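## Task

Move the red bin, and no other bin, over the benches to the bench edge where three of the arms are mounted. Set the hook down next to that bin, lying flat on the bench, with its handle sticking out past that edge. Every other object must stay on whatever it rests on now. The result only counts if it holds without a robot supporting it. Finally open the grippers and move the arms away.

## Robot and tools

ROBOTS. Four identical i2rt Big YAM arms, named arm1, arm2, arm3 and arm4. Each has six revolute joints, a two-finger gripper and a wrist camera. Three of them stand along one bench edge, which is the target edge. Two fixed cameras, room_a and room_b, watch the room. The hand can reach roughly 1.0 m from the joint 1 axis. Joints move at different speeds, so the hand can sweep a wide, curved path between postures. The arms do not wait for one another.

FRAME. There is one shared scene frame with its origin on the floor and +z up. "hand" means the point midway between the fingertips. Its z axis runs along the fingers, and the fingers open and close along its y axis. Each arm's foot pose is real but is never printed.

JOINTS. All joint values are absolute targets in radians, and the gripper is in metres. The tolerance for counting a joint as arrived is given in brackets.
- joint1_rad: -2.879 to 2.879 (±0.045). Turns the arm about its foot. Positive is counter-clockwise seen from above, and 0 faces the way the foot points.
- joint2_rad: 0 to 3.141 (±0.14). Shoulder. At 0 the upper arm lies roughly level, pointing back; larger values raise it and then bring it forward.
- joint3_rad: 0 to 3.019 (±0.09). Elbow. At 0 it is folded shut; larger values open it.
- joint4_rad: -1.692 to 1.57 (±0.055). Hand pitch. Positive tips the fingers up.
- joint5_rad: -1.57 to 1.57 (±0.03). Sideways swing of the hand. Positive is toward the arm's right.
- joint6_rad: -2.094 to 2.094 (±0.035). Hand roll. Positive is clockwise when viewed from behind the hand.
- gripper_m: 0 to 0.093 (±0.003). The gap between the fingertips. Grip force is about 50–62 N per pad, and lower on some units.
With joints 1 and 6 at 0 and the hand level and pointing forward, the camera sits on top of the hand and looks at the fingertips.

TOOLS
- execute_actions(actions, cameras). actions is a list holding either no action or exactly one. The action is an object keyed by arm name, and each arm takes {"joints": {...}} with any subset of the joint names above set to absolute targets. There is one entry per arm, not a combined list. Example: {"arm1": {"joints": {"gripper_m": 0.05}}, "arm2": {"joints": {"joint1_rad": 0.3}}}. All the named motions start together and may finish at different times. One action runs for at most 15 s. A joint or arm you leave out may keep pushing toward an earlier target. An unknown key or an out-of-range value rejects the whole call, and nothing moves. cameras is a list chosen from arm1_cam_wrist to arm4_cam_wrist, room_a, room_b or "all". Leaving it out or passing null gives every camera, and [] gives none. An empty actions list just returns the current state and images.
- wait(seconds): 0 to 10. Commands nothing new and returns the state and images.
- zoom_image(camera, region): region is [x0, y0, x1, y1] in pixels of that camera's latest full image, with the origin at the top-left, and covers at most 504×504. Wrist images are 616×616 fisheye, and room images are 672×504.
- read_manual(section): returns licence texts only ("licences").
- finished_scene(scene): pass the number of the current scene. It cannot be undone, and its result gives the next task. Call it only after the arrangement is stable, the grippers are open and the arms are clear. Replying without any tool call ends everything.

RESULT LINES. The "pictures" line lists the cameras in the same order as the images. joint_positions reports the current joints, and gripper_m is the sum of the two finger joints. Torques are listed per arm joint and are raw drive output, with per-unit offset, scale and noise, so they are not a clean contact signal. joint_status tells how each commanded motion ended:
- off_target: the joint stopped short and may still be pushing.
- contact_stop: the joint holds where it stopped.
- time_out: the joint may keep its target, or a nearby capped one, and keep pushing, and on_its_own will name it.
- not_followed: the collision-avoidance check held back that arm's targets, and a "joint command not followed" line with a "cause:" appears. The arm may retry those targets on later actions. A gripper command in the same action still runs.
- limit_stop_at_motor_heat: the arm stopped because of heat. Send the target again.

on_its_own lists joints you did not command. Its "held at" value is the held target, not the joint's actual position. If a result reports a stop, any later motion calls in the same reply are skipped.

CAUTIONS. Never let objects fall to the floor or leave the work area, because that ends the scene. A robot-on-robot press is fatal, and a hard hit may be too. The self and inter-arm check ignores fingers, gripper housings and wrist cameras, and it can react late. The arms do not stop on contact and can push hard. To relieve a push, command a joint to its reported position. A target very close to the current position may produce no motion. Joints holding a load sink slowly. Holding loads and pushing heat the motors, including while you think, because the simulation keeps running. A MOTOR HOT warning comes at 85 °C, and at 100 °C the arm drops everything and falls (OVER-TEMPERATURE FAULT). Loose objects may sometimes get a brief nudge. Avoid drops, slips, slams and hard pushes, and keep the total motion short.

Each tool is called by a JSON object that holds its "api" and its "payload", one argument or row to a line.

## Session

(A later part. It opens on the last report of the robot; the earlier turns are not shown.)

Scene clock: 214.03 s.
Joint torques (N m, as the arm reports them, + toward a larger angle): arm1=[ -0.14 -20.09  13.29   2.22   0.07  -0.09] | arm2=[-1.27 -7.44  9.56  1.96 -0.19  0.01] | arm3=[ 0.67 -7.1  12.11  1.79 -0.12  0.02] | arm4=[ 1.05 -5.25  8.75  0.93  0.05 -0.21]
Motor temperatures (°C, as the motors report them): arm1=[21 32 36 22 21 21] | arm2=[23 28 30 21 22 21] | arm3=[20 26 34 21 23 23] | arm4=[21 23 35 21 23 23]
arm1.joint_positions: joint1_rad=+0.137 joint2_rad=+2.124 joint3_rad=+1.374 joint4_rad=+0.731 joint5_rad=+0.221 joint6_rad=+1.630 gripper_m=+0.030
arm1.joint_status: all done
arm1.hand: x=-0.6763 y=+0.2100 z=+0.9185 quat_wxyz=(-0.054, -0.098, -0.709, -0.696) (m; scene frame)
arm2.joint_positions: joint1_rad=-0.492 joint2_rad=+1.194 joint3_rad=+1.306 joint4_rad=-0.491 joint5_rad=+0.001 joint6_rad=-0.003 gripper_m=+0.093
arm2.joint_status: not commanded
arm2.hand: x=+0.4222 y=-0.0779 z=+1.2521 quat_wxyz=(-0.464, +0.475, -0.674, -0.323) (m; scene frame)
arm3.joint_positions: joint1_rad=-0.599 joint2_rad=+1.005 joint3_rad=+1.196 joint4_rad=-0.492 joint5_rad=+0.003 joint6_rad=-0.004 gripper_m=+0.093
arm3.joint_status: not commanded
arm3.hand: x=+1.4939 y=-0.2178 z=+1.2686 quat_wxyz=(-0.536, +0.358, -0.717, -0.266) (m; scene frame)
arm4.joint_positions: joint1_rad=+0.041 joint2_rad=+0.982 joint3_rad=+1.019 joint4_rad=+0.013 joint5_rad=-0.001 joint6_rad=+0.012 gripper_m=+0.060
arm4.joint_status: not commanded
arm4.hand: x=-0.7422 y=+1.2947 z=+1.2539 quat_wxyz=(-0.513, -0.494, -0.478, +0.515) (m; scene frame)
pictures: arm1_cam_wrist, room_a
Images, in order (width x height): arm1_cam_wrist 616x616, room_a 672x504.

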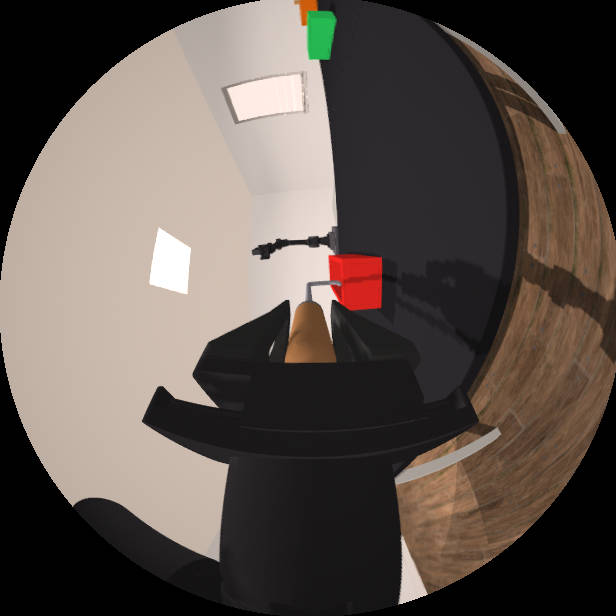

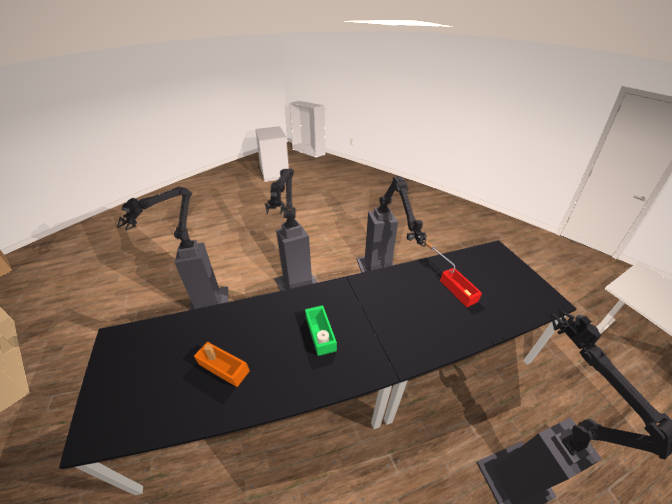

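Bumped it back; hook rests on the rim. Raise, extend, lower.

{"api": "execute_actions", "payload": {
  "actions": [
    {"arm1":{"joints":{"joint3_rad":1.68,"joint4_rad":0.62}}}
  ],
  "cameras": []
}}

{"api": "execute_actions", "payload": {
  "actions": [
    {"arm1":{"joints":{"joint2_rad":2.26}}}
  ],
  "cameras": ["arm1_cam_wrist","room_a"]
}}

Scene clock: 219.53 s.
Joint torques (N m, as the arm reports them, + toward a larger angle): arm1=[ -0.22 -23.67  17.25   3.74   0.08   0.2 ] | arm2=[-1.03 -7.65  9.61  1.98 -0.19  0.01] | arm3=[ 0.94 -6.66 12.13  1.83 -0.12  0.02] | arm4=[ 1.02 -5.26  8.75  0.93  0.05 -0.2 ]
Motor temperatures (°C, as the motors report them): arm1=[21 32 37 22 21 21] | arm2=[23 28 31 21 22 21] | arm3=[20 26 34 21 23 23] | arm4=[21 23 35 21 23 23]
arm1.joint_positions: joint1_rad=+0.137 joint2_rad=+2.142 joint3_rad=+1.604 joint4_rad=+0.598 joint5_rad=+0.220 joint6_rad=+1.603 gripper_m=+0.030
arm1.joint_status: all done
arm1.hand: x=-0.6763 y=+0.2638 z=+0.9967 quat_wxyz=(-0.059, -0.091, -0.683, -0.723) (m; scene frame)
arm2.joint_positions: joint1_rad=-0.492 joint2_rad=+1.194 joint3_rad=+1.306 joint4_rad=-0.491 joint5_rad=+0.001 joint6_rad=-0.003 gripper_m=+0.093
arm2.joint_status: not commanded
arm2.hand: x=+0.4222 y=-0.0779 z=+1.2521 quat_wxyz=(-0.464, +0.475, -0.674, -0.323) (m; scene frame)
arm3.joint_positions: joint1_rad=-0.599 joint2_rad=+1.005 joint3_rad=+1.196 joint4_rad=-0.492 joint5_rad=+0.003 joint6_rad=-0.004 gripper_m=+0.093
arm3.joint_status: not commanded
arm3.hand: x=+1.4939 y=-0.2178 z=+1.2686 quat_wxyz=(-0.536, +0.358, -0.717, -0.266) (m; scene frame)
arm4.joint_positions: joint1_rad=+0.041 joint2_rad=+0.982 joint3_rad=+1.019 joint4_rad=+0.013 joint5_rad=-0.001 joint6_rad=+0.012 gripper_m=+0.060
arm4.joint_status: not commanded
arm4.hand: x=-0.7422 y=+1.2947 z=+1.2539 quat_wxyz=(-0.513, -0.494, -0.478, +0.515) (m; scene frame)
pictures: none
No camera images: the call's "cameras" was empty. Leave "cameras" out to get every camera's image.

Scene clock: 220.83 s.
Joint torques (N m, as the arm reports them, + toward a larger angle): arm1=[ -0.3  -24.73  15.57   3.54   0.11   0.13] | arm2=[-1.61 -7.42  9.5   1.91 -0.2   0.01] | arm3=[ 0.65 -7.25 12.16  1.78 -0.11  0.02] | arm4=[ 1.02 -5.26  8.75  0.93  0.05 -0.2 ]
Motor temperatures (°C, as the motors report them): arm1=[21 32 38 22 21 21] | arm2=[23 28 31 21 22 21] | arm3=[20 26 34 21 23 23] | arm4=[21 23 35 21 23 23]
arm1.joint_positions: joint1_rad=+0.137 joint2_rad=+2.298 joint3_rad=+1.614 joint4_rad=+0.601 joint5_rad=+0.221 joint6_rad=+1.609 gripper_m=+0.030
arm1.joint_status: all done
arm1.hand: x=-0.6771 y=+0.2711 z=+0.8721 quat_wxyz=(-0.064, -0.088, -0.732, -0.672) (m; scene frame)
arm2.joint_positions: joint1_rad=-0.492 joint2_rad=+1.194 joint3_rad=+1.306 joint4_rad=-0.491 joint5_rad=+0.001 joint6_rad=-0.003 gripper_m=+0.093
arm2.joint_status: not commanded
arm2.hand: x=+0.4222 y=-0.0779 z=+1.2521 quat_wxyz=(-0.464, +0.475, -0.674, -0.323) (m; scene frame)
arm3.joint_positions: joint1_rad=-0.599 joint2_rad=+1.005 joint3_rad=+1.196 joint4_rad=-0.492 joint5_rad=+0.003 joint6_rad=-0.004 gripper_m=+0.093
arm3.joint_status: not commanded
arm3.hand: x=+1.4939 y=-0.2178 z=+1.2686 quat_wxyz=(-0.536, +0.358, -0.717, -0.266) (m; scene frame)
arm4.joint_positions: joint1_rad=+0.041 joint2_rad=+0.982 joint3_rad=+1.019 joint4_rad=+0.013 joint5_rad=-0.001 joint6_rad=+0.012 gripper_m=+0.060
arm4.joint_status: not commanded
arm4.hand: x=-0.7422 y=+1.2947 z=+1.2539 quat_wxyz=(-0.513, -0.494, -0.478, +0.515) (m; scene frame)
pictures: arm1_cam_wrist, room_a
Images, in order (width x height): arm1_cam_wrist 616x616, room_a 672x504.

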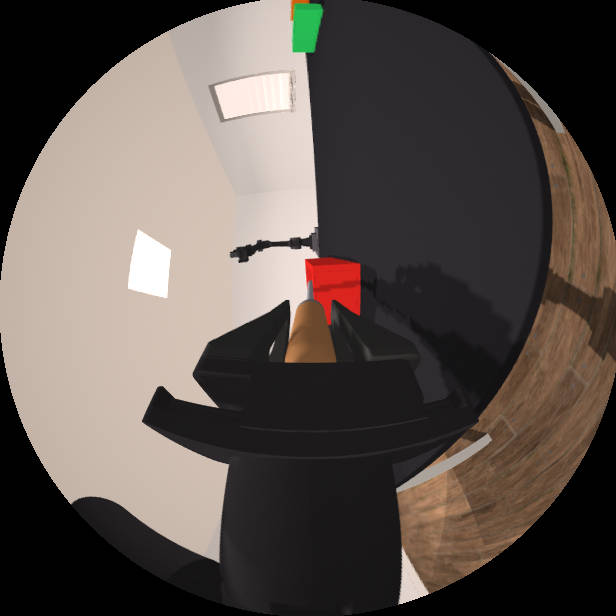

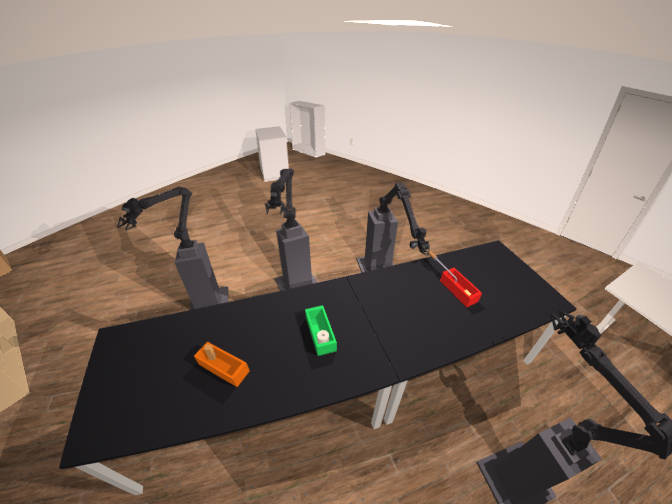

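{"api": "execute_actions", "payload": {
  "actions": [
    {"arm1":{"joints":{"joint2_rad":2.19,"joint3_rad":1.41,"joint4_rad":0.67}}}
  ],
  "cameras": []
}}

{"api": "execute_actions", "payload": {
  "actions": [
    {"arm1":{"joints":{"joint2_rad":2.09,"joint3_rad":1.21,"joint4_rad":0.77}}}
  ],
  "cameras": []
}}

{"api": "execute_actions", "payload": {
  "actions": [
    {"arm1":{"joints":{"joint2_rad":1.99,"joint3_rad":1.01,"joint4_rad":0.87}}}
  ],
  "cameras": []
}}

{"api": "execute_actions", "payload": {
  "actions": [
    {"arm1":{"joints":{"joint2_rad":1.88,"joint3_rad":0.81,"joint4_rad":0.97}}}
  ],
  "cameras": ["arm1_cam_wrist","room_a"]
}}

Scene clock: 227.50 s.
Joint torques (N m, as the arm reports them, + toward a larger angle): arm1=[ -0.51 -21.08   7.15   3.08   0.11  -0.03] | arm2=[-1.52 -7.35  9.75  1.98 -0.18  0.02] | arm3=[ 0.8  -7.12 12.12  1.8  -0.12  0.02] | arm4=[ 1.04 -5.23  8.75  0.93  0.05 -0.21]
Motor temperatures (°C, as the motors report them): arm1=[21 33 38 22 21 21] | arm2=[23 27 31 21 22 21] | arm3=[20 26 34 21 23 23] | arm4=[21 23 35 21 23 23]
arm1.joint_positions: joint1_rad=+0.137 joint2_rad=+2.201 joint3_rad=+1.430 joint4_rad=+0.662 joint5_rad=+0.221 joint6_rad=+1.623 gripper_m=+0.030
arm1.joint_status: all done
arm1.hand: x=-0.6768 y=+0.2240 z=+0.8694 quat_wxyz=(-0.060, -0.092, -0.741, -0.663) (m; scene frame)
arm2.joint_positions: joint1_rad=-0.492 joint2_rad=+1.194 joint3_rad=+1.306 joint4_rad=-0.491 joint5_rad=+0.001 joint6_rad=-0.003 gripper_m=+0.093
arm2.joint_status: not commanded
arm2.hand: x=+0.4222 y=-0.0779 z=+1.2521 quat_wxyz=(-0.464, +0.475, -0.674, -0.323) (m; scene frame)
arm3.joint_positions: joint1_rad=-0.599 joint2_rad=+1.005 joint3_rad=+1.196 joint4_rad=-0.492 joint5_rad=+0.003 joint6_rad=-0.004 gripper_m=+0.093
arm3.joint_status: not commanded
arm3.hand: x=+1.4939 y=-0.2178 z=+1.2686 quat_wxyz=(-0.536, +0.358, -0.717, -0.266) (m; scene frame)
arm4.joint_positions: joint1_rad=+0.041 joint2_rad=+0.982 joint3_rad=+1.019 joint4_rad=+0.013 joint5_rad=-0.001 joint6_rad=+0.012 gripper_m=+0.060
arm4.joint_status: not commanded
arm4.hand: x=-0.7422 y=+1.2947 z=+1.2539 quat_wxyz=(-0.513, -0.494, -0.478, +0.515) (m; scene frame)
pictures: none
No camera images: the call's "cameras" was empty. Leave "cameras" out to get every camera's image.

Scene clock: 228.37 s.
Joint torques (N m, as the arm reports them, + toward a larger angle): arm1=[ -0.27 -19.33   6.53   3.17   0.11  -0.04] | arm2=[-1.31 -7.39  9.52  1.92 -0.19  0.  ] | arm3=[ 0.75 -7.15 12.09  1.9  -0.13  0.02] | arm4=[ 1.03 -5.26  8.76  0.93  0.05 -0.2 ]
Motor temperatures (°C, as the motors report them): arm1=[21 33 38 22 21 21] | arm2=[23 27 31 21 22 21] | arm3=[20 26 34 21 23 23] | arm4=[21 23 35 21 23 23]
arm1.joint_positions: joint1_rad=+0.137 joint2_rad=+2.102 joint3_rad=+1.229 joint4_rad=+0.760 joint5_rad=+0.221 joint6_rad=+1.624 gripper_m=+0.030
arm1.joint_status: all done
arm1.hand: x=-0.6765 y=+0.1678 z=+0.8691 quat_wxyz=(-0.060, -0.093, -0.741, -0.662) (m; scene frame)
arm2.joint_positions: joint1_rad=-0.492 joint2_rad=+1.194 joint3_rad=+1.306 joint4_rad=-0.491 joint5_rad=+0.001 joint6_rad=-0.003 gripper_m=+0.093
arm2.joint_status: not commanded
arm2.hand: x=+0.4222 y=-0.0779 z=+1.2521 quat_wxyz=(-0.464, +0.475, -0.674, -0.323) (m; scene frame)
arm3.joint_positions: joint1_rad=-0.599 joint2_rad=+1.005 joint3_rad=+1.196 joint4_rad=-0.492 joint5_rad=+0.003 joint6_rad=-0.004 gripper_m=+0.093
arm3.joint_status: not commanded
arm3.hand: x=+1.4939 y=-0.2178 z=+1.2686 quat_wxyz=(-0.536, +0.358, -0.717, -0.266) (m; scene frame)
arm4.joint_positions: joint1_rad=+0.041 joint2_rad=+0.982 joint3_rad=+1.019 joint4_rad=+0.013 joint5_rad=-0.001 joint6_rad=+0.012 gripper_m=+0.060
arm4.joint_status: not commanded
arm4.hand: x=-0.7422 y=+1.2947 z=+1.2539 quat_wxyz=(-0.513, -0.494, -0.478, +0.515) (m; scene frame)
pictures: none
No camera images: the call's "cameras" was empty. Leave "cameras" out to get every camera's image.

Scene clock: 229.20 s.
Joint torques (N m, as the arm reports them, + toward a larger angle): arm1=[ -0.23 -17.23   5.89   3.19   0.12  -0.03] | arm2=[-1.23 -7.22  9.58  1.88 -0.17  0.04] | arm3=[ 0.67 -6.92 12.16  1.83 -0.12  0.03] | arm4=[ 1.01 -5.25  8.75  0.94  0.05 -0.2 ]
Motor temperatures (°C, as the motors report them): arm1=[21 33 38 22 21 21] | arm2=[23 27 31 21 22 21] | arm3=[20 26 34 21 23 23] | arm4=[21 23 35 21 23 23]
arm1.joint_positions: joint1_rad=+0.137 joint2_rad=+2.001 joint3_rad=+1.027 joint4_rad=+0.859 joint5_rad=+0.220 joint6_rad=+1.625 gripper_m=+0.030
arm1.joint_status: all done
arm1.hand: x=-0.6761 y=+0.1063 z=+0.8695 quat_wxyz=(-0.060, -0.093, -0.742, -0.661) (m; scene frame)
arm2.joint_positions: joint1_rad=-0.492 joint2_rad=+1.194 joint3_rad=+1.306 joint4_rad=-0.491 joint5_rad=+0.001 joint6_rad=-0.003 gripper_m=+0.093
arm2.joint_status: not commanded
arm2.hand: x=+0.4222 y=-0.0779 z=+1.2521 quat_wxyz=(-0.464, +0.475, -0.674, -0.323) (m; scene frame)
arm3.joint_positions: joint1_rad=-0.599 joint2_rad=+1.005 joint3_rad=+1.196 joint4_rad=-0.492 joint5_rad=+0.003 joint6_rad=-0.004 gripper_m=+0.093
arm3.joint_status: not commanded
arm3.hand: x=+1.4939 y=-0.2178 z=+1.2686 quat_wxyz=(-0.536, +0.358, -0.717, -0.266) (m; scene frame)
arm4.joint_positions: joint1_rad=+0.041 joint2_rad=+0.982 joint3_rad=+1.019 joint4_rad=+0.013 joint5_rad=-0.001 joint6_rad=+0.012 gripper_m=+0.060
arm4.joint_status: not commanded
arm4.hand: x=-0.7422 y=+1.2947 z=+1.2539 quat_wxyz=(-0.513, -0.494, -0.478, +0.515) (m; scene frame)
pictures: none
No camera images: the call's "cameras" was empty. Leave "cameras" out to get every camera's image.

Scene clock: 230.03 s.
Joint torques (N m, as the arm reports them, + toward a larger angle): arm1=[ -0.28 -15.24   5.51   3.48   0.12  -0.03] | arm2=[-1.05 -7.67  9.55  1.91 -0.22  0.  ] | arm3=[ 0.8  -7.24 12.16  1.72 -0.13 -0.01] | arm4=[ 1.02 -5.23  8.75  0.93  0.05 -0.2 ]
Motor temperatures (°C, as the motors report them): arm1=[21 33 37 22 21 21] | arm2=[23 27 31 21 22 21] | arm3=[20 26 34 21 23 23] | arm4=[21 23 35 21 23 23]
arm1.joint_positions: joint1_rad=+0.137 joint2_rad=+1.894 joint3_rad=+0.822 joint4_rad=+0.952 joint5_rad=+0.220 joint6_rad=+1.625 gripper_m=+0.030
arm1.joint_status: all done
arm1.hand: x=-0.6756 y=+0.0392 z=+0.8710 quat_wxyz=(-0.060, -0.092, -0.744, -0.659) (m; scene frame)
arm2.joint_positions: joint1_rad=-0.492 joint2_rad=+1.194 joint3_rad=+1.306 joint4_rad=-0.491 joint5_rad=+0.001 joint6_rad=-0.003 gripper_m=+0.093
arm2.joint_status: not commanded
arm2.hand: x=+0.4222 y=-0.0779 z=+1.2521 quat_wxyz=(-0.464, +0.475, -0.674, -0.323) (m; scene frame)
arm3.joint_positions: joint1_rad=-0.599 joint2_rad=+1.005 joint3_rad=+1.196 joint4_rad=-0.492 joint5_rad=+0.003 joint6_rad=-0.004 gripper_m=+0.093
arm3.joint_status: not commanded
arm3.hand: x=+1.4939 y=-0.2178 z=+1.2686 quat_wxyz=(-0.536, +0.358, -0.717, -0.266) (m; scene frame)
arm4.joint_positions: joint1_rad=+0.041 joint2_rad=+0.982 joint3_rad=+1.019 joint4_rad=+0.013 joint5_rad=-0.001 joint6_rad=+0.012 gripper_m=+0.060
arm4.joint_status: not commanded
arm4.hand: x=-0.7422 y=+1.2947 z=+1.2539 quat_wxyz=(-0.513, -0.494, -0.478, +0.515) (m; scene frame)
pictures: arm1_cam_wrist, room_a
Images, in order (width x height): arm1_cam_wrist 616x616, room_a 672x504.

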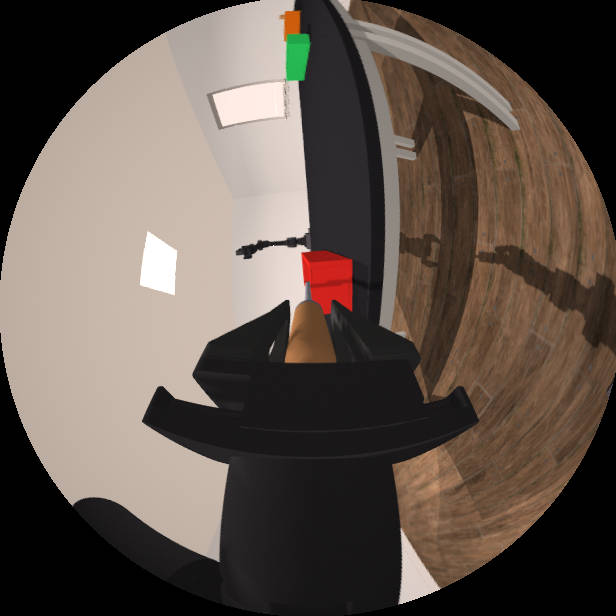

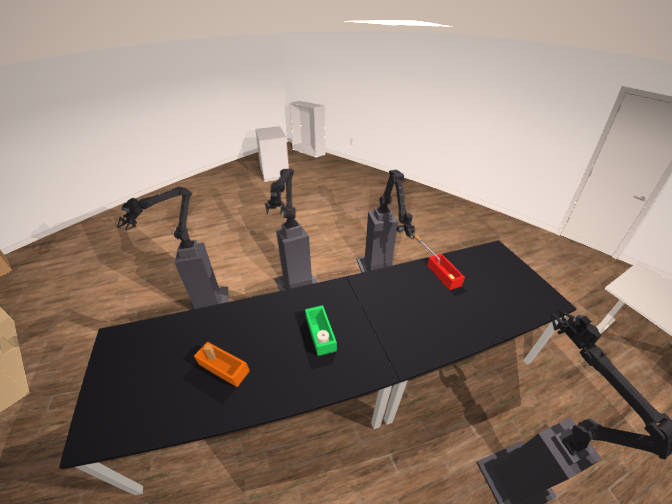

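Front is ≈ y .30; pull another .09.

{"api": "execute_actions", "payload": {
  "actions": [
    {"arm1":{"joints":{"joint2_rad":1.75,"joint3_rad":0.55,"joint4_rad":1.1}},"arm2":{"joints":{"joint1_rad":0.5}}}
  ],
  "cameras": ["arm1_cam_wrist","arm2_cam_wrist"]
}}

Scene clock: 236.00 s.
Joint torques (N m, as the arm reports them, + toward a larger angle): arm1=[ -0.32 -12.26   4.42   3.55   0.11  -0.01] | arm2=[-0.4  -7.72  9.7   1.9  -0.1   0.  ] | arm3=[ 0.86 -7.32 12.09  1.89 -0.1   0.02] | arm4=[ 1.03 -5.25  8.75  0.93  0.05 -0.21]
Motor temperatures (°C, as the motors report them): arm1=[21 32 36 22 21 21] | arm2=[23 27 31 21 22 21] | arm3=[20 26 34 21 23 23] | arm4=[21 23 36 21 23 23]
arm1.joint_positions: joint1_rad=+0.137 joint2_rad=+1.763 joint3_rad=+0.561 joint4_rad=+1.080 joint5_rad=+0.221 joint6_rad=+1.622 gripper_m=+0.030
arm1.joint_status: all done
arm1.hand: x=-0.6749 y=-0.0515 z=+0.8710 quat_wxyz=(-0.061, -0.092, -0.745, -0.658) (m; scene frame)
arm2.joint_positions: joint1_rad=+0.497 joint2_rad=+1.194 joint3_rad=+1.306 joint4_rad=-0.491 joint5_rad=-0.001 joint6_rad=-0.003 gripper_m=+0.093
arm2.joint_status: all done
arm2.hand: x=-0.0979 y=-0.1548 z=+1.2485 quat_wxyz=(-0.255, +0.741, -0.367, -0.501) (m; scene frame)
arm3.joint_positions: joint1_rad=-0.599 joint2_rad=+1.005 joint3_rad=+1.196 joint4_rad=-0.492 joint5_rad=+0.003 joint6_rad=-0.004 gripper_m=+0.093
arm3.joint_status: not commanded
arm3.hand: x=+1.4939 y=-0.2178 z=+1.2686 quat_wxyz=(-0.536, +0.358, -0.717, -0.266) (m; scene frame)
arm4.joint_positions: joint1_rad=+0.041 joint2_rad=+0.982 joint3_rad=+1.019 joint4_rad=+0.013 joint5_rad=-0.001 joint6_rad=+0.012 gripper_m=+0.060
arm4.joint_status: not commanded
arm4.hand: x=-0.7422 y=+1.2947 z=+1.2539 quat_wxyz=(-0.513, -0.494, -0.478, +0.515) (m; scene frame)
pictures: arm1_cam_wrist, arm2_cam_wrist
Images, in order (width x height): arm1_cam_wrist 616x616, arm2_cam_wrist 616x616.

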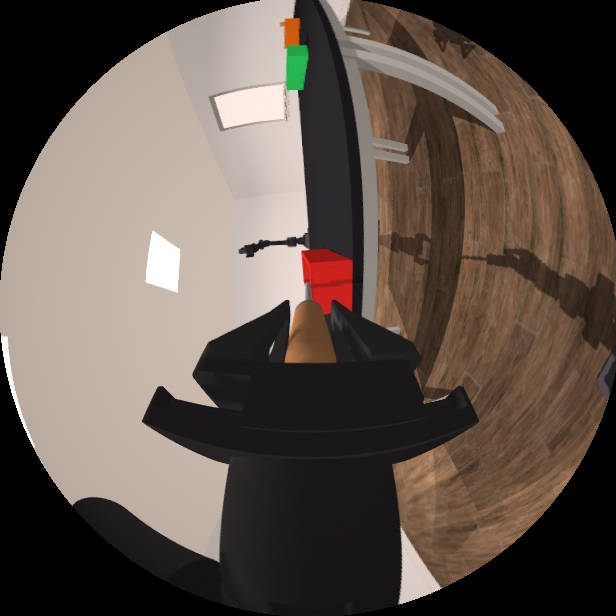

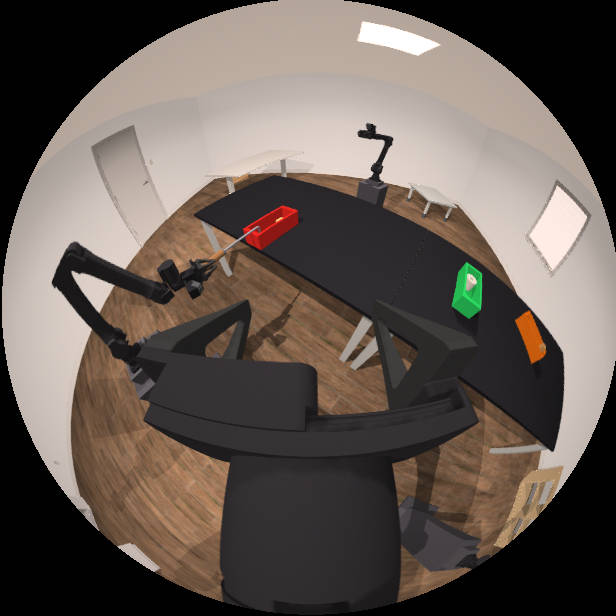

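{"api": "execute_actions", "payload": {
  "actions": [
    {"arm1":{"joints":{"joint3_rad":0.95}},"arm2":{"joints":{"joint1_rad":0.2}}}
  ],
  "cameras": []
}}

{"api": "execute_actions", "payload": {
  "actions": [
    {"arm1":{"joints":{"joint1_rad":-0.165,"joint5_rad":0.0,"joint2_rad":2.0,"joint3_rad":1.38,"joint4_rad":0.9}}}
  ],
  "cameras": []
}}

{"api": "execute_actions", "payload": {
  "actions": [
    {"arm1":{"joints":{"joint2_rad":2.15}}}
  ],
  "cameras": ["arm1_cam_wrist","arm2_cam_wrist","room_a"]
}}

Scene clock: 246.13 s.
Joint torques (N m, as the arm reports them, + toward a larger angle): arm1=[ -0.81 -15.58  12.14   3.93   0.02   0.24] | arm2=[-0.21 -7.4   9.64  1.97 -0.18  0.  ] | arm3=[ 0.74 -7.28 12.15  1.83 -0.11  0.04] | arm4=[ 1.   -5.22  8.76  0.93  0.05 -0.21]
Motor temperatures (°C, as the motors report them): arm1=[21 31 34 22 21 21] | arm2=[23 27 31 21 22 21] | arm3=[20 26 35 21 23 23] | arm4=[21 23 36 21 23 23]
arm1.joint_positions: joint1_rad=+0.137 joint2_rad=+1.777 joint3_rad=+0.906 joint4_rad=+1.070 joint5_rad=+0.220 joint6_rad=+1.600 gripper_m=+0.030
arm1.joint_status: all done
arm1.hand: x=-0.6748 y=+0.0598 z=+1.0100 quat_wxyz=(-0.054, -0.094, -0.631, -0.768) (m; scene frame)
arm2.joint_positions: joint1_rad=+0.193 joint2_rad=+1.194 joint3_rad=+1.306 joint4_rad=-0.491 joint5_rad=+0.001 joint6_rad=-0.003 gripper_m=+0.093
arm2.joint_status: all done
arm2.hand: x=+0.0501 y=-0.0758 z=+1.2499 quat_wxyz=(-0.329, +0.676, -0.475, -0.458) (m; scene frame)
arm3.joint_positions: joint1_rad=-0.599 joint2_rad=+1.005 joint3_rad=+1.196 joint4_rad=-0.492 joint5_rad=+0.003 joint6_rad=-0.004 gripper_m=+0.093
arm3.joint_status: not commanded
arm3.hand: x=+1.4939 y=-0.2178 z=+1.2686 quat_wxyz=(-0.536, +0.358, -0.717, -0.266) (m; scene frame)
arm4.joint_positions: joint1_rad=+0.041 joint2_rad=+0.982 joint3_rad=+1.019 joint4_rad=+0.013 joint5_rad=-0.001 joint6_rad=+0.012 gripper_m=+0.060
arm4.joint_status: not commanded
arm4.hand: x=-0.7422 y=+1.2947 z=+1.2539 quat_wxyz=(-0.513, -0.494, -0.478, +0.515) (m; scene frame)
pictures: none
No camera images: the call's "cameras" was empty. Leave "cameras" out to get every camera's image.

Scene clock: 247.90 s.
Joint torques (N m, as the arm reports them, + toward a larger angle): arm1=[ -1.04 -22.4   15.55   3.89   0.17   0.36] | arm2=[-0.19 -7.59  9.52  1.93 -0.14 -0.01] | arm3=[ 0.77 -7.2  12.13  1.79 -0.12  0.02] | arm4=[ 1.05 -5.25  8.75  0.93  0.05 -0.2 ]
Motor temperatures (°C, as the motors report them): arm1=[21 31 35 22 21 21] | arm2=[23 27 31 21 22 21] | arm3=[20 26 35 21 23 23] | arm4=[21 23 36 21 23 23]
arm1.joint_positions: joint1_rad=-0.159 joint2_rad=+2.050 joint3_rad=+1.310 joint4_rad=+0.871 joint5_rad=-0.002 joint6_rad=+1.588 gripper_m=+0.030
arm1.joint_status: all done
arm1.hand: x=-0.4859 y=+0.1605 z=+0.9744 quat_wxyz=(-0.099, -0.102, -0.654, -0.743) (m; scene frame)
arm2.joint_positions: joint1_rad=+0.193 joint2_rad=+1.194 joint3_rad=+1.306 joint4_rad=-0.491 joint5_rad=+0.001 joint6_rad=-0.003 gripper_m=+0.093
arm2.joint_status: not commanded
arm2.hand: x=+0.0501 y=-0.0758 z=+1.2499 quat_wxyz=(-0.329, +0.676, -0.475, -0.458) (m; scene frame)
arm3.joint_positions: joint1_rad=-0.599 joint2_rad=+1.005 joint3_rad=+1.196 joint4_rad=-0.492 joint5_rad=+0.003 joint6_rad=-0.004 gripper_m=+0.093
arm3.joint_status: not commanded
arm3.hand: x=+1.4939 y=-0.2178 z=+1.2686 quat_wxyz=(-0.536, +0.358, -0.717, -0.266) (m; scene frame)
arm4.joint_positions: joint1_rad=+0.041 joint2_rad=+0.982 joint3_rad=+1.019 joint4_rad=+0.013 joint5_rad=-0.001 joint6_rad=+0.012 gripper_m=+0.060
arm4.joint_status: not commanded
arm4.hand: x=-0.7422 y=+1.2947 z=+1.2539 quat_wxyz=(-0.513, -0.494, -0.478, +0.515) (m; scene frame)
pictures: none
No camera images: the call's "cameras" was empty. Leave "cameras" out to get every camera's image.

Scene clock: 249.33 s.
Joint torques (N m, as the arm reports them, + toward a larger angle): arm1=[ -0.95 -22.34  13.95   3.9    0.14   0.33] | arm2=[-0.56 -7.76  9.53  1.95 -0.15 -0.02] | arm3=[ 0.64 -6.99 12.17  1.75 -0.13  0.  ] | arm4=[ 1.01 -5.26  8.75  0.94  0.05 -0.2 ]
Motor temperatures (°C, as the motors report them): arm1=[21 31 35 22 21 21] | arm2=[23 27 31 21 22 21] | arm3=[20 26 35 21 23 23] | arm4=[21 23 36 21 23 23]
arm1.joint_positions: joint1_rad=-0.159 joint2_rad=+2.195 joint3_rad=+1.315 joint4_rad=+0.871 joint5_rad=-0.001 joint6_rad=+1.589 gripper_m=+0.030
arm1.joint_status: all done
arm1.hand: x=-0.4850 y=+0.1647 z=+0.8665 quat_wxyz=(-0.092, -0.110, -0.704, -0.695) (m; scene frame)
arm2.joint_positions: joint1_rad=+0.193 joint2_rad=+1.194 joint3_rad=+1.306 joint4_rad=-0.491 joint5_rad=+0.001 joint6_rad=-0.003 gripper_m=+0.093
arm2.joint_status: not commanded
arm2.hand: x=+0.0501 y=-0.0758 z=+1.2499 quat_wxyz=(-0.329, +0.676, -0.475, -0.458) (m; scene frame)
arm3.joint_positions: joint1_rad=-0.599 joint2_rad=+1.005 joint3_rad=+1.196 joint4_rad=-0.492 joint5_rad=+0.003 joint6_rad=-0.004 gripper_m=+0.093
arm3.joint_status: not commanded
arm3.hand: x=+1.4939 y=-0.2178 z=+1.2686 quat_wxyz=(-0.536, +0.358, -0.717, -0.266) (m; scene frame)
arm4.joint_positions: joint1_rad=+0.041 joint2_rad=+0.982 joint3_rad=+1.019 joint4_rad=+0.013 joint5_rad=-0.001 joint6_rad=+0.012 gripper_m=+0.060
arm4.joint_status: not commanded
arm4.hand: x=-0.7422 y=+1.2947 z=+1.2539 quat_wxyz=(-0.513, -0.494, -0.478, +0.515) (m; scene frame)
pictures: arm1_cam_wrist, arm2_cam_wrist, room_a
Images, in order (width x height): arm1_cam_wrist 616x616, arm2_cam_wrist 616x616, room_a 672x504.

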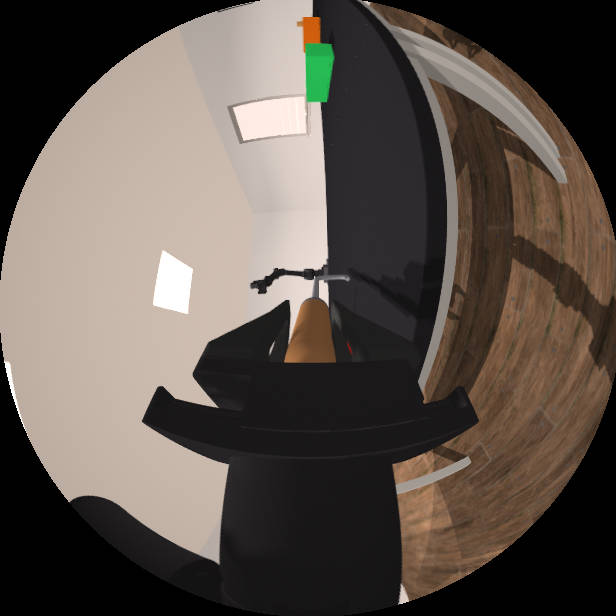

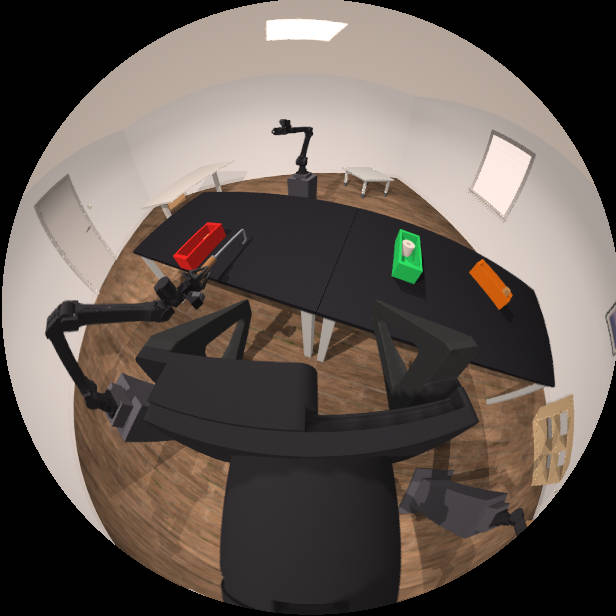

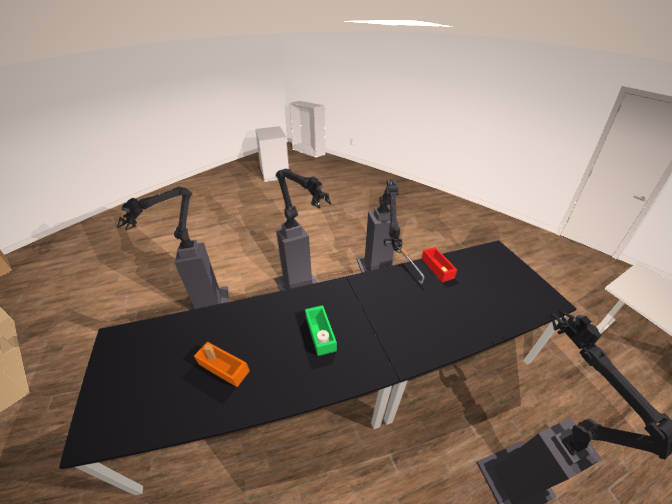

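{"api": "execute_actions", "payload": {
  "actions": [
    {"arm1":{"joints":{"joint6_rad":0,"joint4_rad":0.98,"joint5_rad":-0.15}}}
  ],
  "cameras": []
}}

{"api": "execute_actions", "payload": {
  "actions": [
    {"arm1":{"joints":{"joint2_rad":2.28,"joint3_rad":1.29,"joint5_rad":-0.27,"joint1_rad":-0.13}}}
  ],
  "cameras": ["arm1_cam_wrist"]
}}

Scene clock: 255.20 s.
Joint torques (N m, as the arm reports them, + toward a larger angle): arm1=[ -0.88 -22.27  13.5    4.17   0.25  -0.06] | arm2=[ 0.21 -7.26  9.75  2.01 -0.2   0.  ] | arm3=[ 0.66 -7.05 12.11  1.8  -0.13  0.04] | arm4=[ 1.02 -5.26  8.75  0.93  0.04 -0.2 ]
Motor temperatures (°C, as the motors report them): arm1=[21 32 37 22 21 21] | arm2=[23 27 31 21 22 21] | arm3=[20 26 35 21 23 23] | arm4=[21 23 36 21 23 23]
arm1.joint_positions: joint1_rad=-0.160 joint2_rad=+2.190 joint3_rad=+1.321 joint4_rad=+0.945 joint5_rad=-0.154 joint6_rad=+0.016 gripper_m=+0.030
arm1.joint_status: all done
arm1.hand: x=-0.5087 y=+0.1712 z=+0.8913 quat_wxyz=(-0.548, +0.446, -0.517, -0.483) (m; scene frame)
arm2.joint_positions: joint1_rad=+0.193 joint2_rad=+1.194 joint3_rad=+1.306 joint4_rad=-0.491 joint5_rad=+0.001 joint6_rad=-0.003 gripper_m=+0.093
arm2.joint_status: not commanded
arm2.hand: x=+0.0501 y=-0.0758 z=+1.2499 quat_wxyz=(-0.329, +0.676, -0.475, -0.458) (m; scene frame)
arm3.joint_positions: joint1_rad=-0.599 joint2_rad=+1.005 joint3_rad=+1.196 joint4_rad=-0.492 joint5_rad=+0.003 joint6_rad=-0.004 gripper_m=+0.093
arm3.joint_status: not commanded
arm3.hand: x=+1.4939 y=-0.2178 z=+1.2686 quat_wxyz=(-0.536, +0.358, -0.717, -0.266) (m; scene frame)
arm4.joint_positions: joint1_rad=+0.041 joint2_rad=+0.982 joint3_rad=+1.019 joint4_rad=+0.013 joint5_rad=-0.001 joint6_rad=+0.012 gripper_m=+0.060
arm4.joint_status: not commanded
arm4.hand: x=-0.7422 y=+1.2947 z=+1.2539 quat_wxyz=(-0.513, -0.494, -0.478, +0.515) (m; scene frame)
pictures: none
No camera images: the call's "cameras" was empty. Leave "cameras" out to get every camera's image.

Scene clock: 256.20 s.
Joint torques (N m, as the arm reports them, + toward a larger angle): arm1=[  0.19 -18.07   7.2    3.58  -0.06   0.02] | arm2=[-0.21 -7.32  9.57  1.9  -0.13  0.03] | arm3=[ 0.64 -7.12 12.18  1.79 -0.12  0.04] | arm4=[ 1.   -5.23  8.76  0.93  0.05 -0.2 ]
Motor temperatures (°C, as the motors report them): arm1=[21 32 36 22 21 21] | arm2=[23 27 31 21 22 21] | arm3=[20 26 35 21 23 23] | arm4=[21 23 36 21 23 23]
arm1.joint_positions: joint1_rad=-0.135 joint2_rad=+2.270 joint3_rad=+1.293 joint4_rad=+0.960 joint5_rad=-0.266 joint6_rad=+0.009 gripper_m=+0.030
arm1.joint_status: all done
arm1.hand: x=-0.5508 y=+0.1652 z=+0.8215 quat_wxyz=(-0.489, +0.501, -0.510, -0.500) (m; scene frame)
arm2.joint_positions: joint1_rad=+0.193 joint2_rad=+1.194 joint3_rad=+1.306 joint4_rad=-0.491 joint5_rad=+0.001 joint6_rad=-0.003 gripper_m=+0.093
arm2.joint_status: not commanded
arm2.hand: x=+0.0501 y=-0.0758 z=+1.2499 quat_wxyz=(-0.329, +0.676, -0.475, -0.458) (m; scene frame)
arm3.joint_positions: joint1_rad=-0.599 joint2_rad=+1.005 joint3_rad=+1.196 joint4_rad=-0.492 joint5_rad=+0.003 joint6_rad=-0.004 gripper_m=+0.093
arm3.joint_status: not commanded
arm3.hand: x=+1.4939 y=-0.2178 z=+1.2686 quat_wxyz=(-0.536, +0.358, -0.717, -0.266) (m; scene frame)
arm4.joint_positions: joint1_rad=+0.041 joint2_rad=+0.982 joint3_rad=+1.019 joint4_rad=+0.013 joint5_rad=-0.001 joint6_rad=+0.012 gripper_m=+0.060
arm4.joint_status: not commanded
arm4.hand: x=-0.7422 y=+1.2947 z=+1.2539 quat_wxyz=(-0.513, -0.494, -0.478, +0.515) (m; scene frame)
pictures: arm1_cam_wrist
Images, in order (width x height): arm1_cam_wrist 616x616.

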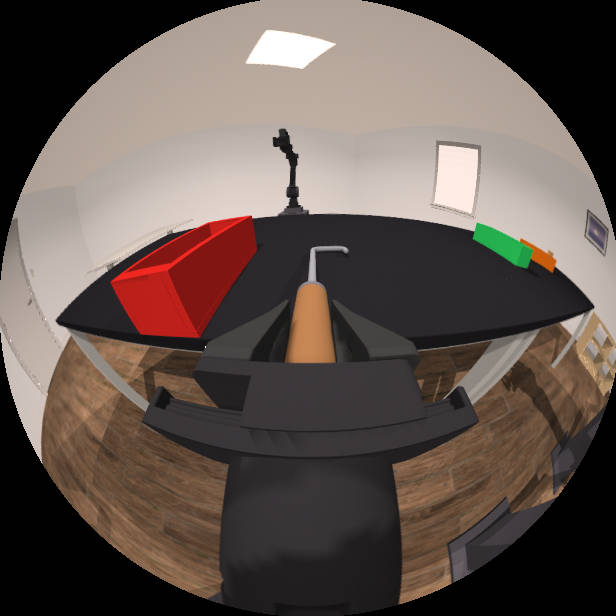

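{"api": "execute_actions", "payload": {
  "actions": [
    {"arm1":{"joints":{"joint2_rad":2.32}}}
  ],
  "cameras": []
}}

{"api": "execute_actions", "payload": {
  "actions": [
    {"arm1":{"joints":{"gripper_m":0.093}}}
  ],
  "cameras": ["arm1_cam_wrist"]
}}

{"api": "execute_actions", "payload": {
  "actions": [
    {"arm1":{"joints":{"joint2_rad":1.6,"joint3_rad":1.0}}}
  ],
  "cameras": ["arm2_cam_wrist"]
}}

Scene clock: 262.63 s.
Joint torques (N m, as the arm reports them, + toward a larger angle): arm1=[ -0.55 -16.9    6.99   3.39  -0.06   0.02] | arm2=[ 0.23 -7.78  9.61  1.92 -0.21 -0.03] | arm3=[ 1.06 -7.06 12.16  1.87 -0.1   0.02] | arm4=[ 1.03 -5.26  8.74  0.94  0.05 -0.21]
Motor temperatures (°C, as the motors report them): arm1=[21 32 35 22 21 21] | arm2=[23 27 31 21 22 21] | arm3=[20 26 35 21 23 23] | arm4=[21 23 36 21 23 23]
arm1.joint_positions: joint1_rad=-0.135 joint2_rad=+2.287 joint3_rad=+1.293 joint4_rad=+0.964 joint5_rad=-0.266 joint6_rad=+0.009 gripper_m=+0.030
arm1.joint_status: all done
arm1.hand: x=-0.5512 y=+0.1638 z=+0.8094 quat_wxyz=(-0.485, +0.503, -0.514, -0.497) (m; scene frame)
arm2.joint_positions: joint1_rad=+0.193 joint2_rad=+1.194 joint3_rad=+1.306 joint4_rad=-0.491 joint5_rad=+0.001 joint6_rad=-0.003 gripper_m=+0.093
arm2.joint_status: not commanded
arm2.hand: x=+0.0501 y=-0.0758 z=+1.2499 quat_wxyz=(-0.329, +0.676, -0.475, -0.458) (m; scene frame)
arm3.joint_positions: joint1_rad=-0.599 joint2_rad=+1.005 joint3_rad=+1.196 joint4_rad=-0.492 joint5_rad=+0.003 joint6_rad=-0.004 gripper_m=+0.093
arm3.joint_status: not commanded
arm3.hand: x=+1.4939 y=-0.2178 z=+1.2686 quat_wxyz=(-0.536, +0.358, -0.717, -0.266) (m; scene frame)
arm4.joint_positions: joint1_rad=+0.041 joint2_rad=+0.982 joint3_rad=+1.019 joint4_rad=+0.013 joint5_rad=-0.001 joint6_rad=+0.012 gripper_m=+0.060
arm4.joint_status: not commanded
arm4.hand: x=-0.7422 y=+1.2947 z=+1.2539 quat_wxyz=(-0.513, -0.494, -0.478, +0.515) (m; scene frame)
pictures: none
No camera images: the call's "cameras" was empty. Leave "cameras" out to get every camera's image.

Scene clock: 263.33 s.
Joint torques (N m, as the arm reports them, + toward a larger angle): arm1=[ -0.35 -16.89   6.91   3.41  -0.02   0.02] | arm2=[-0.08 -7.59  9.66  2.02 -0.18  0.01] | arm3=[ 0.86 -6.91 12.16  1.78 -0.13  0.  ] | arm4=[ 1.05 -5.24  8.75  0.93  0.05 -0.2 ]
Motor temperatures (°C, as the motors report them): arm1=[21 32 35 22 21 21] | arm2=[23 27 31 21 22 21] | arm3=[20 26 35 21 23 23] | arm4=[21 23 36 21 23 23]
arm1.joint_positions: joint1_rad=-0.135 joint2_rad=+2.287 joint3_rad=+1.293 joint4_rad=+0.964 joint5_rad=-0.267 joint6_rad=+0.009 gripper_m=+0.093
arm1.joint_status: all done
arm1.hand: x=-0.5514 y=+0.1638 z=+0.8094 quat_wxyz=(-0.485, +0.503, -0.514, -0.497) (m; scene frame)
arm2.joint_positions: joint1_rad=+0.193 joint2_rad=+1.194 joint3_rad=+1.306 joint4_rad=-0.491 joint5_rad=+0.001 joint6_rad=-0.003 gripper_m=+0.093
arm2.joint_status: not commanded
arm2.hand: x=+0.0501 y=-0.0758 z=+1.2499 quat_wxyz=(-0.329, +0.676, -0.475, -0.458) (m; scene frame)
arm3.joint_positions: joint1_rad=-0.599 joint2_rad=+1.005 joint3_rad=+1.196 joint4_rad=-0.492 joint5_rad=+0.003 joint6_rad=-0.004 gripper_m=+0.093
arm3.joint_status: not commanded
arm3.hand: x=+1.4939 y=-0.2178 z=+1.2686 quat_wxyz=(-0.536, +0.358, -0.717, -0.266) (m; scene frame)
arm4.joint_positions: joint1_rad=+0.041 joint2_rad=+0.982 joint3_rad=+1.019 joint4_rad=+0.013 joint5_rad=-0.001 joint6_rad=+0.012 gripper_m=+0.060
arm4.joint_status: not commanded
arm4.hand: x=-0.7422 y=+1.2947 z=+1.2539 quat_wxyz=(-0.513, -0.494, -0.478, +0.515) (m; scene frame)
pictures: arm1_cam_wrist
Images, in order (width x height): arm1_cam_wrist 616x616.

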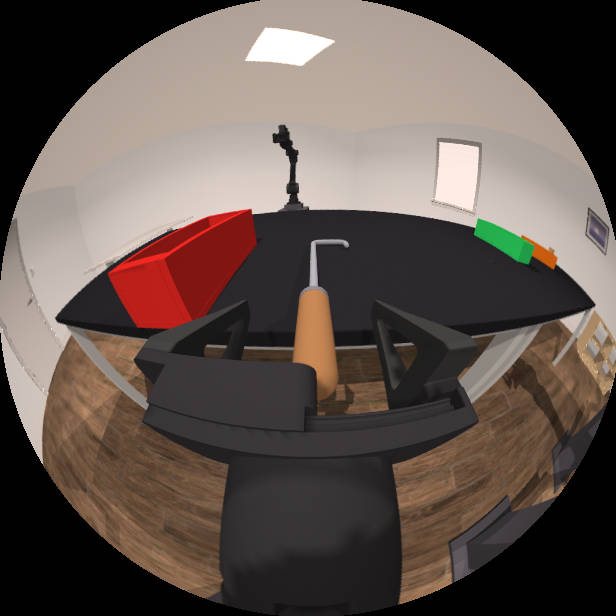

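Scene clock: 264.87 s.
Joint torques (N m, as the arm reports them, + toward a larger angle): arm1=[ -0.19 -11.64   9.82   2.6    0.09   0.03] | arm2=[ 0.02 -7.45  9.6   1.87 -0.18 -0.01] | arm3=[ 0.54 -6.9  12.13  1.84 -0.12  0.02] | arm4=[ 1.01 -5.22  8.75  0.93  0.05 -0.2 ]
Motor temperatures (°C, as the motors report them): arm1=[21 32 35 22 21 21] | arm2=[23 27 31 21 22 21] | arm3=[20 26 35 21 23 23] | arm4=[21 23 36 21 23 23]
arm1.joint_positions: joint1_rad=-0.135 joint2_rad=+1.577 joint3_rad=+1.002 joint4_rad=+0.974 joint5_rad=-0.268 joint6_rad=+0.009 gripper_m=+0.093
arm1.joint_status: all done
arm1.hand: x=-0.5848 y=+0.0347 z=+1.1607 quat_wxyz=(-0.606, +0.420, -0.373, -0.563) (m; scene frame)
arm2.joint_positions: joint1_rad=+0.193 joint2_rad=+1.194 joint3_rad=+1.306 joint4_rad=-0.491 joint5_rad=+0.001 joint6_rad=-0.003 gripper_m=+0.093
arm2.joint_status: not commanded
arm2.hand: x=+0.0501 y=-0.0758 z=+1.2499 quat_wxyz=(-0.329, +0.676, -0.475, -0.458) (m; scene frame)
arm3.joint_positions: joint1_rad=-0.599 joint2_rad=+1.005 joint3_rad=+1.196 joint4_rad=-0.492 joint5_rad=+0.003 joint6_rad=-0.004 gripper_m=+0.093
arm3.joint_status: not commanded
arm3.hand: x=+1.4939 y=-0.2178 z=+1.2686 quat_wxyz=(-0.536, +0.358, -0.717, -0.266) (m; scene frame)
arm4.joint_positions: joint1_rad=+0.041 joint2_rad=+0.982 joint3_rad=+1.019 joint4_rad=+0.013 joint5_rad=-0.001 joint6_rad=+0.012 gripper_m=+0.060
arm4.joint_status: not commanded
arm4.hand: x=-0.7422 y=+1.2947 z=+1.2539 quat_wxyz=(-0.513, -0.494, -0.478, +0.515) (m; scene frame)
pictures: arm2_cam_wrist
Images, in order (width x height): arm2_cam_wrist 616x616.

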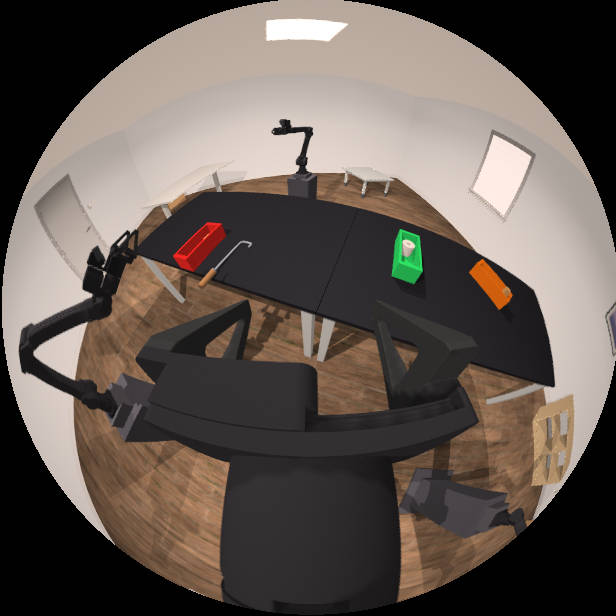

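{"api": "finished_scene", "payload": {
  "scene": 1
}}

The scene is finished: the task was done.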